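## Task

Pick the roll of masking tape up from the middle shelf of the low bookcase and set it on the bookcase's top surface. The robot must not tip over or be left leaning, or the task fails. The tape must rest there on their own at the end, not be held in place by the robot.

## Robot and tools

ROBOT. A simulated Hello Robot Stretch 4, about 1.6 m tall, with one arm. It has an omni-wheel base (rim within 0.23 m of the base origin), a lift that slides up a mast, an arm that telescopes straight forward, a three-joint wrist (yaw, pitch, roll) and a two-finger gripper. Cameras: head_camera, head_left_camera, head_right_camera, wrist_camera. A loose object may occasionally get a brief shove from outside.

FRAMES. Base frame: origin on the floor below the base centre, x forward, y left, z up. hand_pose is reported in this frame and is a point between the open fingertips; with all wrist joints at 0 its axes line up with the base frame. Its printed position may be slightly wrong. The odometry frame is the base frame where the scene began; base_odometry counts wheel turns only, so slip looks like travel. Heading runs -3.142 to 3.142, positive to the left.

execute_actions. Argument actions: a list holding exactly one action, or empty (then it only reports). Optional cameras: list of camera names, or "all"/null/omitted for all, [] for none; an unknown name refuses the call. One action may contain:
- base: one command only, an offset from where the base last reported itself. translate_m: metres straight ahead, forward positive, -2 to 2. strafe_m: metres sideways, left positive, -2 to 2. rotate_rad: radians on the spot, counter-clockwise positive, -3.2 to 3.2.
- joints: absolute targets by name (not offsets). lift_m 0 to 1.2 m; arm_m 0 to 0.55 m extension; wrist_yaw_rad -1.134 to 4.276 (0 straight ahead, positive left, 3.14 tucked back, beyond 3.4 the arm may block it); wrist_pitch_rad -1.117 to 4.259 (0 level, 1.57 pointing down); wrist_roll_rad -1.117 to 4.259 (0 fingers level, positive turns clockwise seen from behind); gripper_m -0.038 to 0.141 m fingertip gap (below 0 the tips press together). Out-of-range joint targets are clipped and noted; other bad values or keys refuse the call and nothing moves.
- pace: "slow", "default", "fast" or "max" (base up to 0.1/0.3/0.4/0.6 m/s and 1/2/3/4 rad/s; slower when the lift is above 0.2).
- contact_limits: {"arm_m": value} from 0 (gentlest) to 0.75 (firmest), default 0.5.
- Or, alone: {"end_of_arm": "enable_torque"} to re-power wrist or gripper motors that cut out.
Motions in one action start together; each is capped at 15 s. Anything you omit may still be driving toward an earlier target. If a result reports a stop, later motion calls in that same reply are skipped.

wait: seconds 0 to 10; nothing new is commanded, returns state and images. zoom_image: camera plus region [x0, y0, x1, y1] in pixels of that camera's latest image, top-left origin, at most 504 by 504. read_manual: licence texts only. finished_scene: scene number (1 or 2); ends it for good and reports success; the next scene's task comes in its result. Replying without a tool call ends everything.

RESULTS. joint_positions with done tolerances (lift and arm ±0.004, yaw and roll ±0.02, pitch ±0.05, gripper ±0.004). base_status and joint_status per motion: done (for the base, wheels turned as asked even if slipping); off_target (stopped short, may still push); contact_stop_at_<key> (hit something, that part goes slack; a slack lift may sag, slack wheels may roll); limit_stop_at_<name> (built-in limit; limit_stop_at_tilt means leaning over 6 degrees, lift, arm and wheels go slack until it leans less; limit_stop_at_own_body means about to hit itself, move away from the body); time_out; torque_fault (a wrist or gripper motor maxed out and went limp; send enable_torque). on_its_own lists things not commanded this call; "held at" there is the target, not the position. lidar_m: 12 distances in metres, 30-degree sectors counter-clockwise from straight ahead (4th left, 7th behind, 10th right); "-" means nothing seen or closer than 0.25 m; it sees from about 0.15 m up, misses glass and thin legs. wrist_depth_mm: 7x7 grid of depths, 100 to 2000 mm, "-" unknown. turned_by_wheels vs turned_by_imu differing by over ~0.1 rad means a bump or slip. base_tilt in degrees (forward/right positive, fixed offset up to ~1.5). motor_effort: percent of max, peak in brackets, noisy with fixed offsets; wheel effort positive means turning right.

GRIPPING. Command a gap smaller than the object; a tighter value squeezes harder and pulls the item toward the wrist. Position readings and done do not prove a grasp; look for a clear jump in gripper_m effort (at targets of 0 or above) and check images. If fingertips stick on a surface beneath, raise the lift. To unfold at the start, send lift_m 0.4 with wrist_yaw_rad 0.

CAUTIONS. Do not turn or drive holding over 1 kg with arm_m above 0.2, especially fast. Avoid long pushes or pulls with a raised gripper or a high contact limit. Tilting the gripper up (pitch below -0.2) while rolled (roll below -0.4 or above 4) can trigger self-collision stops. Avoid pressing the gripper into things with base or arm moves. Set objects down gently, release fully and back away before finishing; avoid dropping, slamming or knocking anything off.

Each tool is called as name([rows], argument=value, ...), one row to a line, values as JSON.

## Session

execute_actions(actions=[])

Scene clock: 0.00 s.
base_odometry: x=+0.000 y=+0.000 heading=+0.000 (m, m, rad; odometry frame)
turned_by_wheels: +0.000 (rad since the last result)
turned_by_imu: +0.000 (rad since the last result)
base_tilt: forward=+0.1 right=+0.4 (deg)
lidar_m: 0.66 0.67 1.32 2.22 2.68 3.52 3.87 1.41 0.97 0.85 0.91 0.70
base_status: not commanded
joint_positions: lift_m=+0.145 arm_m=+0.002 wrist_yaw_rad=+3.118 wrist_pitch_rad=+0.000 wrist_roll_rad=+0.003 gripper_m=+0.057
joint_status: not commanded
motor_effort: lift_m=+17 arm_m=+0 wrist_yaw_rad=-1 wrist_pitch_rad=-7 wrist_roll_rad=-3 gripper_m=-3 wheel_0=+0 wheel_1=+0 wheel_2=+1 (%)
hand_pose: x=-0.1138 y=+0.0943 z=+0.3231 quat_wxyz=(+0.012, +0.000, +0.001, +1.000) (m; base frame)
wrist_depth_mm: - 137 - - - - - / - 126 239 - - - - / - 136 211 - - - - / 135 153 - - - - - / 1618 - - - - - - / 1025 1060 931 1098 201 1229 1336 / 732 732 809 - 809 820 878
pictures: head_camera, head_left_camera, head_right_camera, wrist_camera
Images, in order (width x height): head_camera 420x560, head_left_camera 420x672, head_right_camera 420x672, wrist_camera 616x392.

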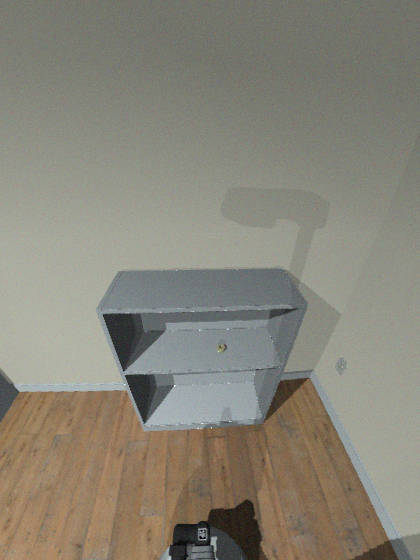

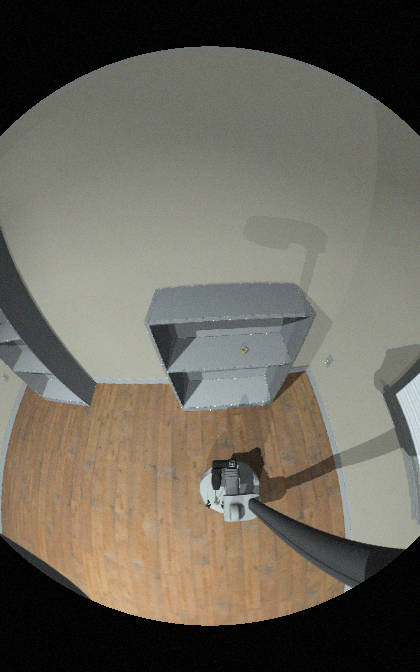

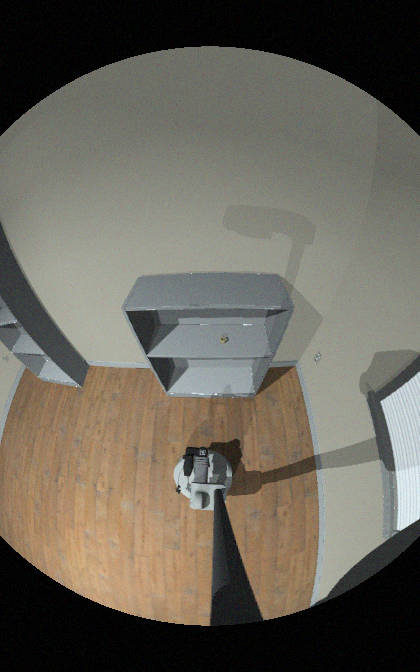

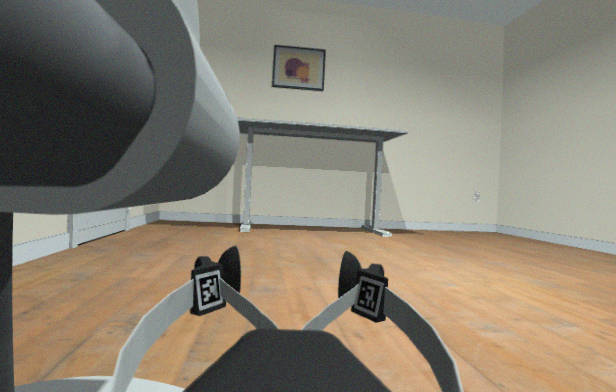

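execute_actions([
  {"joints":{"lift_m":0.75,"wrist_yaw_rad":0,"gripper_m":0.1,"wrist_pitch_rad":0.1},"base":{"translate_m":0.1},"pace":"fast"},
], cameras=[])

execute_actions([
  {"joints":{"wrist_pitch_rad":0.6,"arm_m":0.12},"pace":"fast"},
], cameras=["head_camera","wrist_camera"])

Scene clock: 2.83 s.
base_odometry: x=+0.100 y=+0.000 heading=+0.000 (m, m, rad; odometry frame)
turned_by_wheels: +0.000 (rad since the last result)
turned_by_imu: +0.001 (rad since the last result)
base_tilt: forward=+0.1 right=+0.3 (deg)
lidar_m: 0.55 0.56 1.20 1.94 2.73 3.63 3.95 1.44 0.96 0.88 0.94 0.60
base_status: done
joint_positions: lift_m=+0.750 arm_m=+0.002 wrist_yaw_rad=+0.000 wrist_pitch_rad=+0.102 wrist_roll_rad=+0.003 gripper_m=+0.100
joint_status: all done
motor_effort: lift_m=+20(23) arm_m=+0(0) wrist_yaw_rad=-3(8) wrist_pitch_rad=-7(7) wrist_roll_rad=-3(1) gripper_m=-2(0) wheel_0=+0(7) wheel_1=-1(6) wheel_2=+3(11) (%)
hand_pose: x=+0.4595 y=-0.0873 z=+0.8986 quat_wxyz=(+0.999, +0.001, +0.051, +0.000) (m; base frame)
wrist_depth_mm: 591 609 627 640 654 676 683 / 424 413 392 368 404 421 691 / 574 585 597 615 621 564 415 / 591 609 615 615 640 564 413 / 609 615 627 640 647 554 421 / 609 603 591 640 220 554 433 / 477 484 525 - 549 488 433
pictures: none
No camera images: the call's "cameras" was empty. Leave "cameras" out to get every camera's image.

Scene clock: 4.00 s.
base_odometry: x=+0.100 y=+0.000 heading=+0.000 (m, m, rad; odometry frame)
turned_by_wheels: +0.000 (rad since the last result)
turned_by_imu: +0.000 (rad since the last result)
base_tilt: forward=+0.0 right=+0.3 (deg)
lidar_m: 0.55 0.58 1.20 1.93 2.72 3.64 3.95 1.42 0.96 0.85 0.92 0.60
base_status: not commanded
joint_positions: lift_m=+0.750 arm_m=+0.119 wrist_yaw_rad=+0.000 wrist_pitch_rad=+0.602 wrist_roll_rad=+0.003 gripper_m=+0.100
joint_status: all done
motor_effort: lift_m=+20(20) arm_m=+8(9) wrist_yaw_rad=-2(3) wrist_pitch_rad=-5(5) wrist_roll_rad=+0(2) gripper_m=-3(2) wheel_0=-1(1) wheel_1=-1(1) wheel_2=+3(3) (%)
hand_pose: x=+0.5274 y=-0.0874 z=+0.7647 quat_wxyz=(+0.955, +0.001, +0.296, +0.000) (m; base frame)
wrist_depth_mm: 433 439 449 445 462 459 410 / 473 480 484 492 496 500 410 / 496 508 517 530 535 535 413 / 413 424 436 445 459 462 410 / 343 351 362 368 382 389 379 / 676 329 330 340 219 462 404 / 699 831 842 - 866 492 976
pictures: head_camera, wrist_camera
Images, in order (width x height): head_camera 420x560, wrist_camera 616x392.

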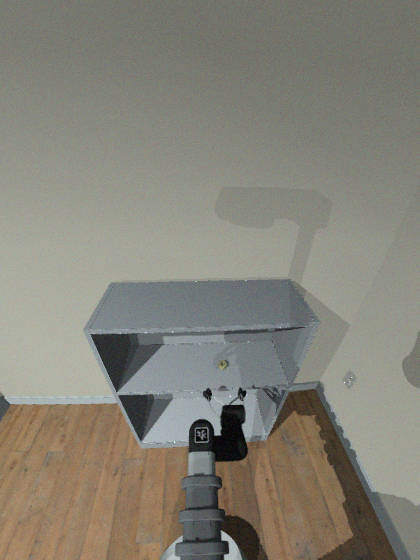

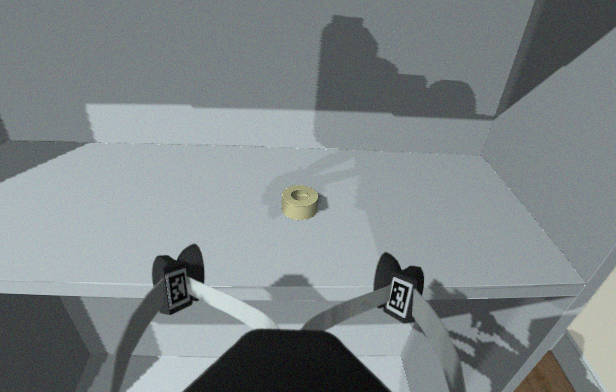

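execute_actions([
  {"joints":{"lift_m":0.692,"arm_m":0.3,"gripper_m":0.085},"base":{"strafe_m":-0.01},"contact_limits":{"arm_m":0.2}},
], cameras=["head_camera","wrist_camera"])

Scene clock: 6.10 s.
base_odometry: x=+0.100 y=-0.010 heading=+0.000 (m, m, rad; odometry frame)
turned_by_wheels: +0.000 (rad since the last result)
turned_by_imu: +0.001 (rad since the last result)
base_tilt: forward=+0.0 right=+0.3 (deg)
lidar_m: 0.54 0.60 1.19 1.97 2.69 3.80 3.94 1.40 0.95 0.87 0.90 0.60
base_status: done
joint_positions: lift_m=+0.692 arm_m=+0.299 wrist_yaw_rad=+0.000 wrist_pitch_rad=+0.602 wrist_roll_rad=+0.003 gripper_m=+0.085
joint_status: all done
motor_effort: lift_m=+15(21) arm_m=+8(9) wrist_yaw_rad=-1(1) wrist_pitch_rad=-5(6) wrist_roll_rad=-2(4) gripper_m=-1(4) wheel_0=+2(8) wheel_1=+0(8) wheel_2=+0(3) (%)
contact_limits: arm_m 0.2
hand_pose: x=+0.7073 y=-0.0874 z=+0.7071 quat_wxyz=(+0.955, +0.001, +0.296, +0.000) (m; base frame)
wrist_depth_mm: 272 278 283 283 287 291 296 / 296 301 306 309 314 317 320 / 327 329 338 340 343 347 353 / 319 330 338 349 357 370 362 / 267 270 279 289 291 300 306 / 228 224 224 226 203 252 254 / 200 201 211 - 216 217 223
pictures: head_camera, wrist_camera
Images, in order (width x height): head_camera 420x560, wrist_camera 616x392.

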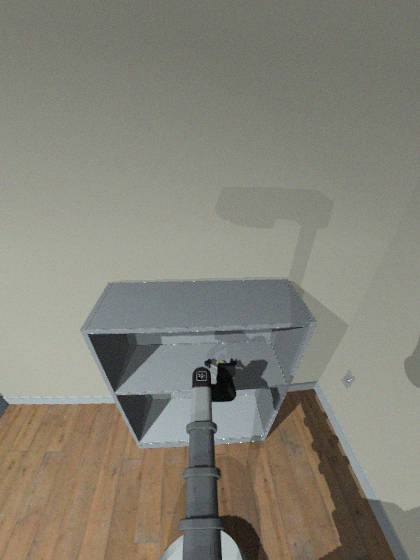

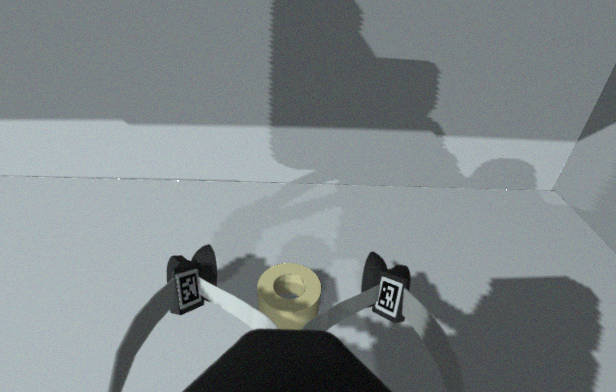

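execute_actions([
  {"joints":{"lift_m":0.679,"arm_m":0.303,"gripper_m":0.06}},
], cameras=["wrist_camera"])

execute_actions([
  {"joints":{"gripper_m":0.015}},
], cameras=["wrist_camera"])

Scene clock: 7.40 s.
base_odometry: x=+0.100 y=-0.010 heading=+0.000 (m, m, rad; odometry frame)
turned_by_wheels: +0.000 (rad since the last result)
turned_by_imu: +0.000 (rad since the last result)
base_tilt: forward=+0.0 right=+0.4 (deg)
lidar_m: 0.54 0.58 1.20 1.92 2.71 3.64 3.95 1.40 0.95 0.87 0.91 0.61
base_status: not commanded
joint_positions: lift_m=+0.679 arm_m=+0.302 wrist_yaw_rad=+0.000 wrist_pitch_rad=+0.595 wrist_roll_rad=+0.003 gripper_m=+0.060
joint_status: all done
motor_effort: lift_m=+12(10) arm_m=+8(11) wrist_yaw_rad=+0(0) wrist_pitch_rad=+14(13) wrist_roll_rad=-1(2) gripper_m=-4(5) wheel_0=+2(2) wheel_1=+0(0) wheel_2=+0(0) (%)
hand_pose: x=+0.7113 y=-0.0875 z=+0.6958 quat_wxyz=(+0.956, +0.001, +0.293, -0.001) (m; base frame)
wrist_depth_mm: 270 274 279 281 286 287 293 / 293 296 303 304 310 314 315 / 320 327 330 338 342 345 349 / 306 315 325 334 343 353 364 / 256 262 266 277 282 287 294 / 217 220 213 215 205 242 245 / 191 193 203 - 206 208 211
pictures: wrist_camera
Images, in order (width x height): wrist_camera 616x392.

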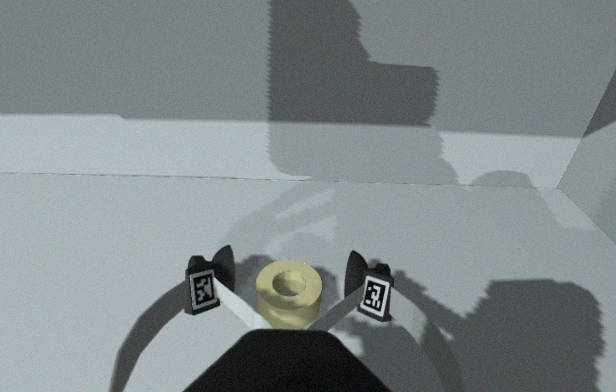

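Scene clock: 8.63 s.
base_odometry: x=+0.100 y=-0.010 heading=+0.000 (m, m, rad; odometry frame)
turned_by_wheels: +0.000 (rad since the last result)
turned_by_imu: +0.000 (rad since the last result)
base_tilt: forward=+0.0 right=+0.4 (deg)
lidar_m: 0.54 0.59 1.19 1.95 2.72 3.63 3.93 1.40 0.94 0.85 0.94 0.61
base_status: not commanded
joint_positions: lift_m=+0.679 arm_m=+0.302 wrist_yaw_rad=+0.000 wrist_pitch_rad=+0.600 wrist_roll_rad=+0.003 gripper_m=+0.015
joint_status: all done
motor_effort: lift_m=+14(14) arm_m=+8(8) wrist_yaw_rad=+0(0) wrist_pitch_rad=-1(14) wrist_roll_rad=-3(1) gripper_m=-16(17) wheel_0=+2(2) wheel_1=+0(1) wheel_2=+0(0) (%)
hand_pose: x=+0.7106 y=-0.0874 z=+0.6946 quat_wxyz=(+0.955, +0.001, +0.296, +0.000) (m; base frame)
wrist_depth_mm: 271 274 278 281 287 289 290 / 294 298 304 306 309 312 315 / 322 327 334 340 342 347 351 / 300 309 319 327 334 347 355 / 251 256 264 270 276 282 286 / 216 211 207 209 191 236 239 / 188 189 199 - 202 204 208
pictures: wrist_camera
Images, in order (width x height): wrist_camera 616x392.

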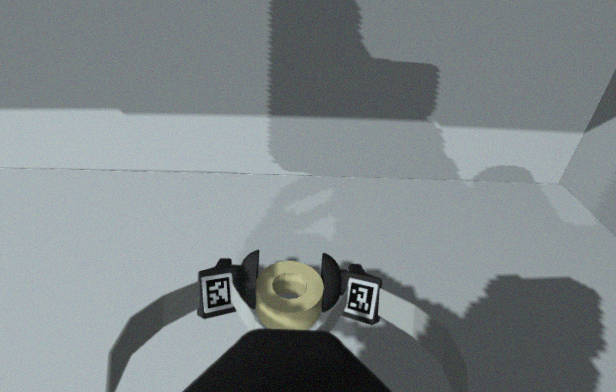

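execute_actions([
  {"joints":{"lift_m":0.76,"arm_m":0.07}},
], cameras=["wrist_camera"])

Scene clock: 10.57 s.
base_odometry: x=+0.100 y=-0.010 heading=+0.000 (m, m, rad; odometry frame)
turned_by_wheels: +0.000 (rad since the last result)
turned_by_imu: +0.001 (rad since the last result)
base_tilt: forward=+0.0 right=+0.4 (deg)
lidar_m: 0.54 0.54 1.19 1.97 2.72 3.63 3.97 1.39 0.95 0.86 0.90 0.60
base_status: not commanded
joint_positions: lift_m=+0.760 arm_m=+0.071 wrist_yaw_rad=+0.000 wrist_pitch_rad=+0.602 wrist_roll_rad=+0.003 gripper_m=+0.015
joint_status: all done
motor_effort: lift_m=+20(19) arm_m=-8(10) wrist_yaw_rad=-1(2) wrist_pitch_rad=-6(7) wrist_roll_rad=+1(0) gripper_m=-14(15) wheel_0=+2(2) wheel_1=+0(1) wheel_2=+0(0) (%)
hand_pose: x=+0.4800 y=-0.0874 z=+0.7746 quat_wxyz=(+0.955, +0.001, +0.297, +0.000) (m; base frame)
wrist_depth_mm: 477 484 488 496 508 500 399 / 512 530 530 539 544 530 402 / 539 554 559 569 580 539 404 / 430 439 455 469 477 480 402 / 370 379 379 387 407 413 424 / 723 788 207 209 191 535 1008 / 715 842 878 - 878 564 991
pictures: wrist_camera
Images, in order (width x height): wrist_camera 616x392.

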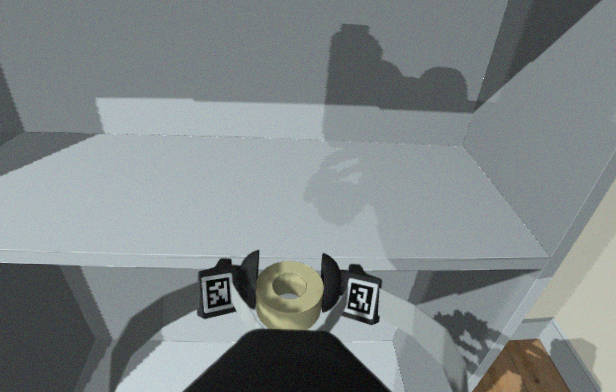

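execute_actions([
  {"joints":{"lift_m":1.09},"pace":"fast"},
], cameras=["wrist_camera"])

execute_actions([
  {"joints":{"arm_m":0.29},"pace":"fast","contact_limits":{"arm_m":0.2}},
], cameras=["wrist_camera"])

Scene clock: 12.63 s.
base_odometry: x=+0.100 y=-0.010 heading=+0.000 (m, m, rad; odometry frame)
turned_by_wheels: +0.000 (rad since the last result)
turned_by_imu: +0.001 (rad since the last result)
base_tilt: forward=+0.1 right=+0.4 (deg)
lidar_m: 0.55 0.56 1.20 1.95 2.70 3.64 3.97 1.40 0.95 0.87 0.92 0.60
base_status: not commanded
joint_positions: lift_m=+1.090 arm_m=+0.071 wrist_yaw_rad=+0.000 wrist_pitch_rad=+0.602 wrist_roll_rad=+0.003 gripper_m=+0.015
joint_status: all done
motor_effort: lift_m=+19(21) arm_m=-8(8) wrist_yaw_rad=-1(1) wrist_pitch_rad=-5(6) wrist_roll_rad=-3(4) gripper_m=-15(15) wheel_0=+2(2) wheel_1=+0(0) wheel_2=+0(0) (%)
hand_pose: x=+0.4800 y=-0.0874 z=+1.1047 quat_wxyz=(+0.955, +0.001, +0.297, +0.000) (m; base frame)
wrist_depth_mm: 517 530 544 544 554 564 564 / 554 569 574 580 609 615 627 / 427 442 459 469 488 521 676 / 340 355 362 370 384 394 424 / 683 715 715 715 732 512 427 / 668 676 206 208 191 535 991 / 597 603 634 - 640 559 1025
pictures: wrist_camera
Images, in order (width x height): wrist_camera 616x392.

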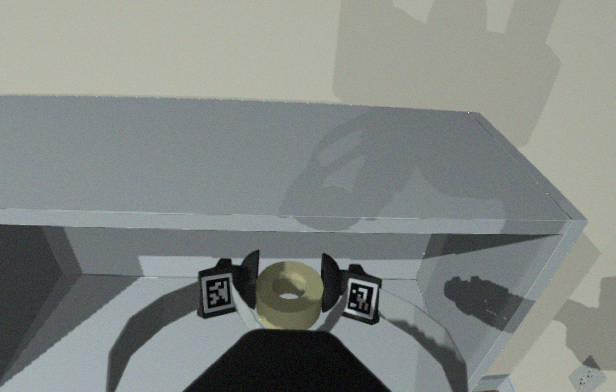

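Scene clock: 14.13 s.
base_odometry: x=+0.100 y=-0.010 heading=+0.000 (m, m, rad; odometry frame)
turned_by_wheels: +0.000 (rad since the last result)
turned_by_imu: +0.001 (rad since the last result)
base_tilt: forward=+0.1 right=+0.4 (deg)
lidar_m: 0.55 0.58 1.20 1.95 2.71 3.65 4.00 1.42 0.95 0.88 0.90 0.62
base_status: not commanded
joint_positions: lift_m=+1.090 arm_m=+0.289 wrist_yaw_rad=+0.000 wrist_pitch_rad=+0.602 wrist_roll_rad=+0.003 gripper_m=+0.015
joint_status: all done
motor_effort: lift_m=+20(20) arm_m=+8(10) wrist_yaw_rad=-2(1) wrist_pitch_rad=-5(6) wrist_roll_rad=-2(1) gripper_m=-14(16) wheel_0=+2(2) wheel_1=+0(0) wheel_2=+0(0) (%)
contact_limits: arm_m 0.2
hand_pose: x=+0.6973 y=-0.0874 z=+1.1047 quat_wxyz=(+0.955, +0.001, +0.296, +0.000) (m; base frame)
wrist_depth_mm: 325 332 336 342 349 353 353 / 353 364 370 373 377 379 389 / 389 394 399 410 418 427 433 / 342 351 359 373 377 394 455 / 285 293 298 306 314 320 325 / 242 241 206 209 191 270 273 / 213 214 225 - 229 231 236
pictures: wrist_camera
Images, in order (width x height): wrist_camera 616x392.

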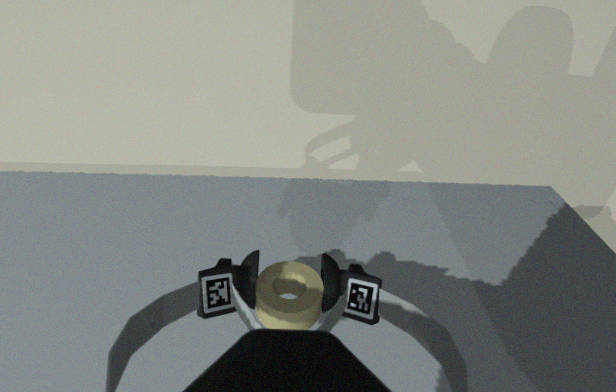

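execute_actions([
  {"joints":{"lift_m":1.067}},
], cameras=[])

execute_actions([
  {"joints":{"gripper_m":0.075}},
], cameras=["wrist_camera"])

execute_actions([
  {"joints":{"lift_m":1.09},"pace":"fast"},
], cameras=["wrist_camera"])

Scene clock: 15.17 s.
base_odometry: x=+0.100 y=-0.010 heading=+0.000 (m, m, rad; odometry frame)
turned_by_wheels: +0.000 (rad since the last result)
turned_by_imu: +0.000 (rad since the last result)
base_tilt: forward=+0.1 right=+0.3 (deg)
lidar_m: 0.56 0.59 1.19 1.96 2.71 3.65 3.99 1.41 0.94 0.86 0.91 0.59
base_status: not commanded
joint_positions: lift_m=+1.067 arm_m=+0.289 wrist_yaw_rad=+0.000 wrist_pitch_rad=+0.602 wrist_roll_rad=+0.003 gripper_m=+0.015
joint_status: all done
motor_effort: lift_m=+15(19) arm_m=+8(8) wrist_yaw_rad=-2(2) wrist_pitch_rad=-6(5) wrist_roll_rad=-1(4) gripper_m=-15(15) wheel_0=+2(2) wheel_1=+0(1) wheel_2=+0(0) (%)
hand_pose: x=+0.6973 y=-0.0874 z=+1.0821 quat_wxyz=(+0.955, +0.001, +0.296, +0.000) (m; base frame)
wrist_depth_mm: 329 332 340 343 347 355 355 / 355 357 366 370 382 382 389 / 382 387 397 404 415 424 433 / 306 315 324 332 340 351 359 / 255 260 266 273 281 286 291 / 216 215 206 208 191 242 242 / 191 191 202 - 205 206 212
pictures: none
No camera images: the call's "cameras" was empty. Leave "cameras" out to get every camera's image.

Scene clock: 16.57 s.
base_odometry: x=+0.100 y=-0.010 heading=+0.000 (m, m, rad; odometry frame)
turned_by_wheels: +0.000 (rad since the last result)
turned_by_imu: +0.001 (rad since the last result)
base_tilt: forward=+0.0 right=+0.4 (deg)
lidar_m: 0.54 0.59 1.22 1.96 2.72 3.83 3.97 1.41 0.95 0.87 0.92 0.60
base_status: not commanded
joint_positions: lift_m=+1.067 arm_m=+0.289 wrist_yaw_rad=+0.000 wrist_pitch_rad=+0.600 wrist_roll_rad=+0.003 gripper_m=+0.075
joint_status: all done
motor_effort: lift_m=+15(15) arm_m=+8(8) wrist_yaw_rad=-2(2) wrist_pitch_rad=+0(5) wrist_roll_rad=-4(2) gripper_m=-2(15) wheel_0=+2(2) wheel_1=+0(0) wheel_2=+0(0) (%)
hand_pose: x=+0.6976 y=-0.0874 z=+1.0825 quat_wxyz=(+0.955, +0.001, +0.296, +0.000) (m; base frame)
wrist_depth_mm: 327 332 338 338 347 355 353 / 353 357 370 373 379 382 387 / 379 384 397 407 421 421 433 / 309 315 327 334 345 353 364 / 255 264 268 277 283 290 294 / 219 220 215 216 204 243 246 / 192 195 203 - 207 211 214
pictures: wrist_camera
Images, in order (width x height): wrist_camera 616x392.

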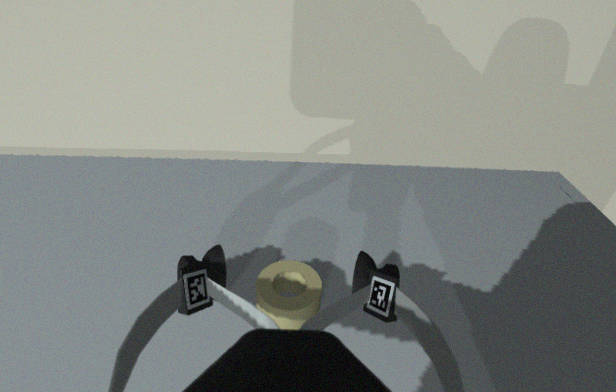

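Scene clock: 17.27 s.
base_odometry: x=+0.100 y=-0.010 heading=+0.000 (m, m, rad; odometry frame)
turned_by_wheels: +0.000 (rad since the last result)
turned_by_imu: +0.000 (rad since the last result)
base_tilt: forward=+0.0 right=+0.3 (deg)
lidar_m: 0.54 0.56 1.19 1.96 2.73 3.79 3.94 1.41 0.96 0.87 0.92 0.60
base_status: not commanded
joint_positions: lift_m=+1.090 arm_m=+0.289 wrist_yaw_rad=+0.000 wrist_pitch_rad=+0.602 wrist_roll_rad=+0.003 gripper_m=+0.075
joint_status: all done
motor_effort: lift_m=+19(18) arm_m=+8(8) wrist_yaw_rad=-2(2) wrist_pitch_rad=-4(5) wrist_roll_rad=-3(2) gripper_m=-2(1) wheel_0=+2(2) wheel_1=+1(0) wheel_2=+0(0) (%)
hand_pose: x=+0.6974 y=-0.0874 z=+1.1047 quat_wxyz=(+0.955, +0.001, +0.296, +0.000) (m; base frame)
wrist_depth_mm: 324 332 338 343 349 355 355 / 355 362 366 375 377 382 387 / 392 394 404 407 421 427 427 / 342 349 355 373 382 392 459 / 285 291 297 306 312 322 327 / 243 245 238 246 202 271 272 / 213 217 225 - 228 232 236
pictures: wrist_camera
Images, in order (width x height): wrist_camera 616x392.

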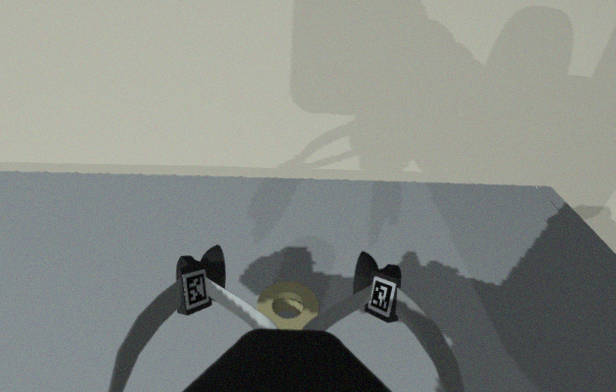

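finished_scene(scene=2)

The scene is finished: the task was done.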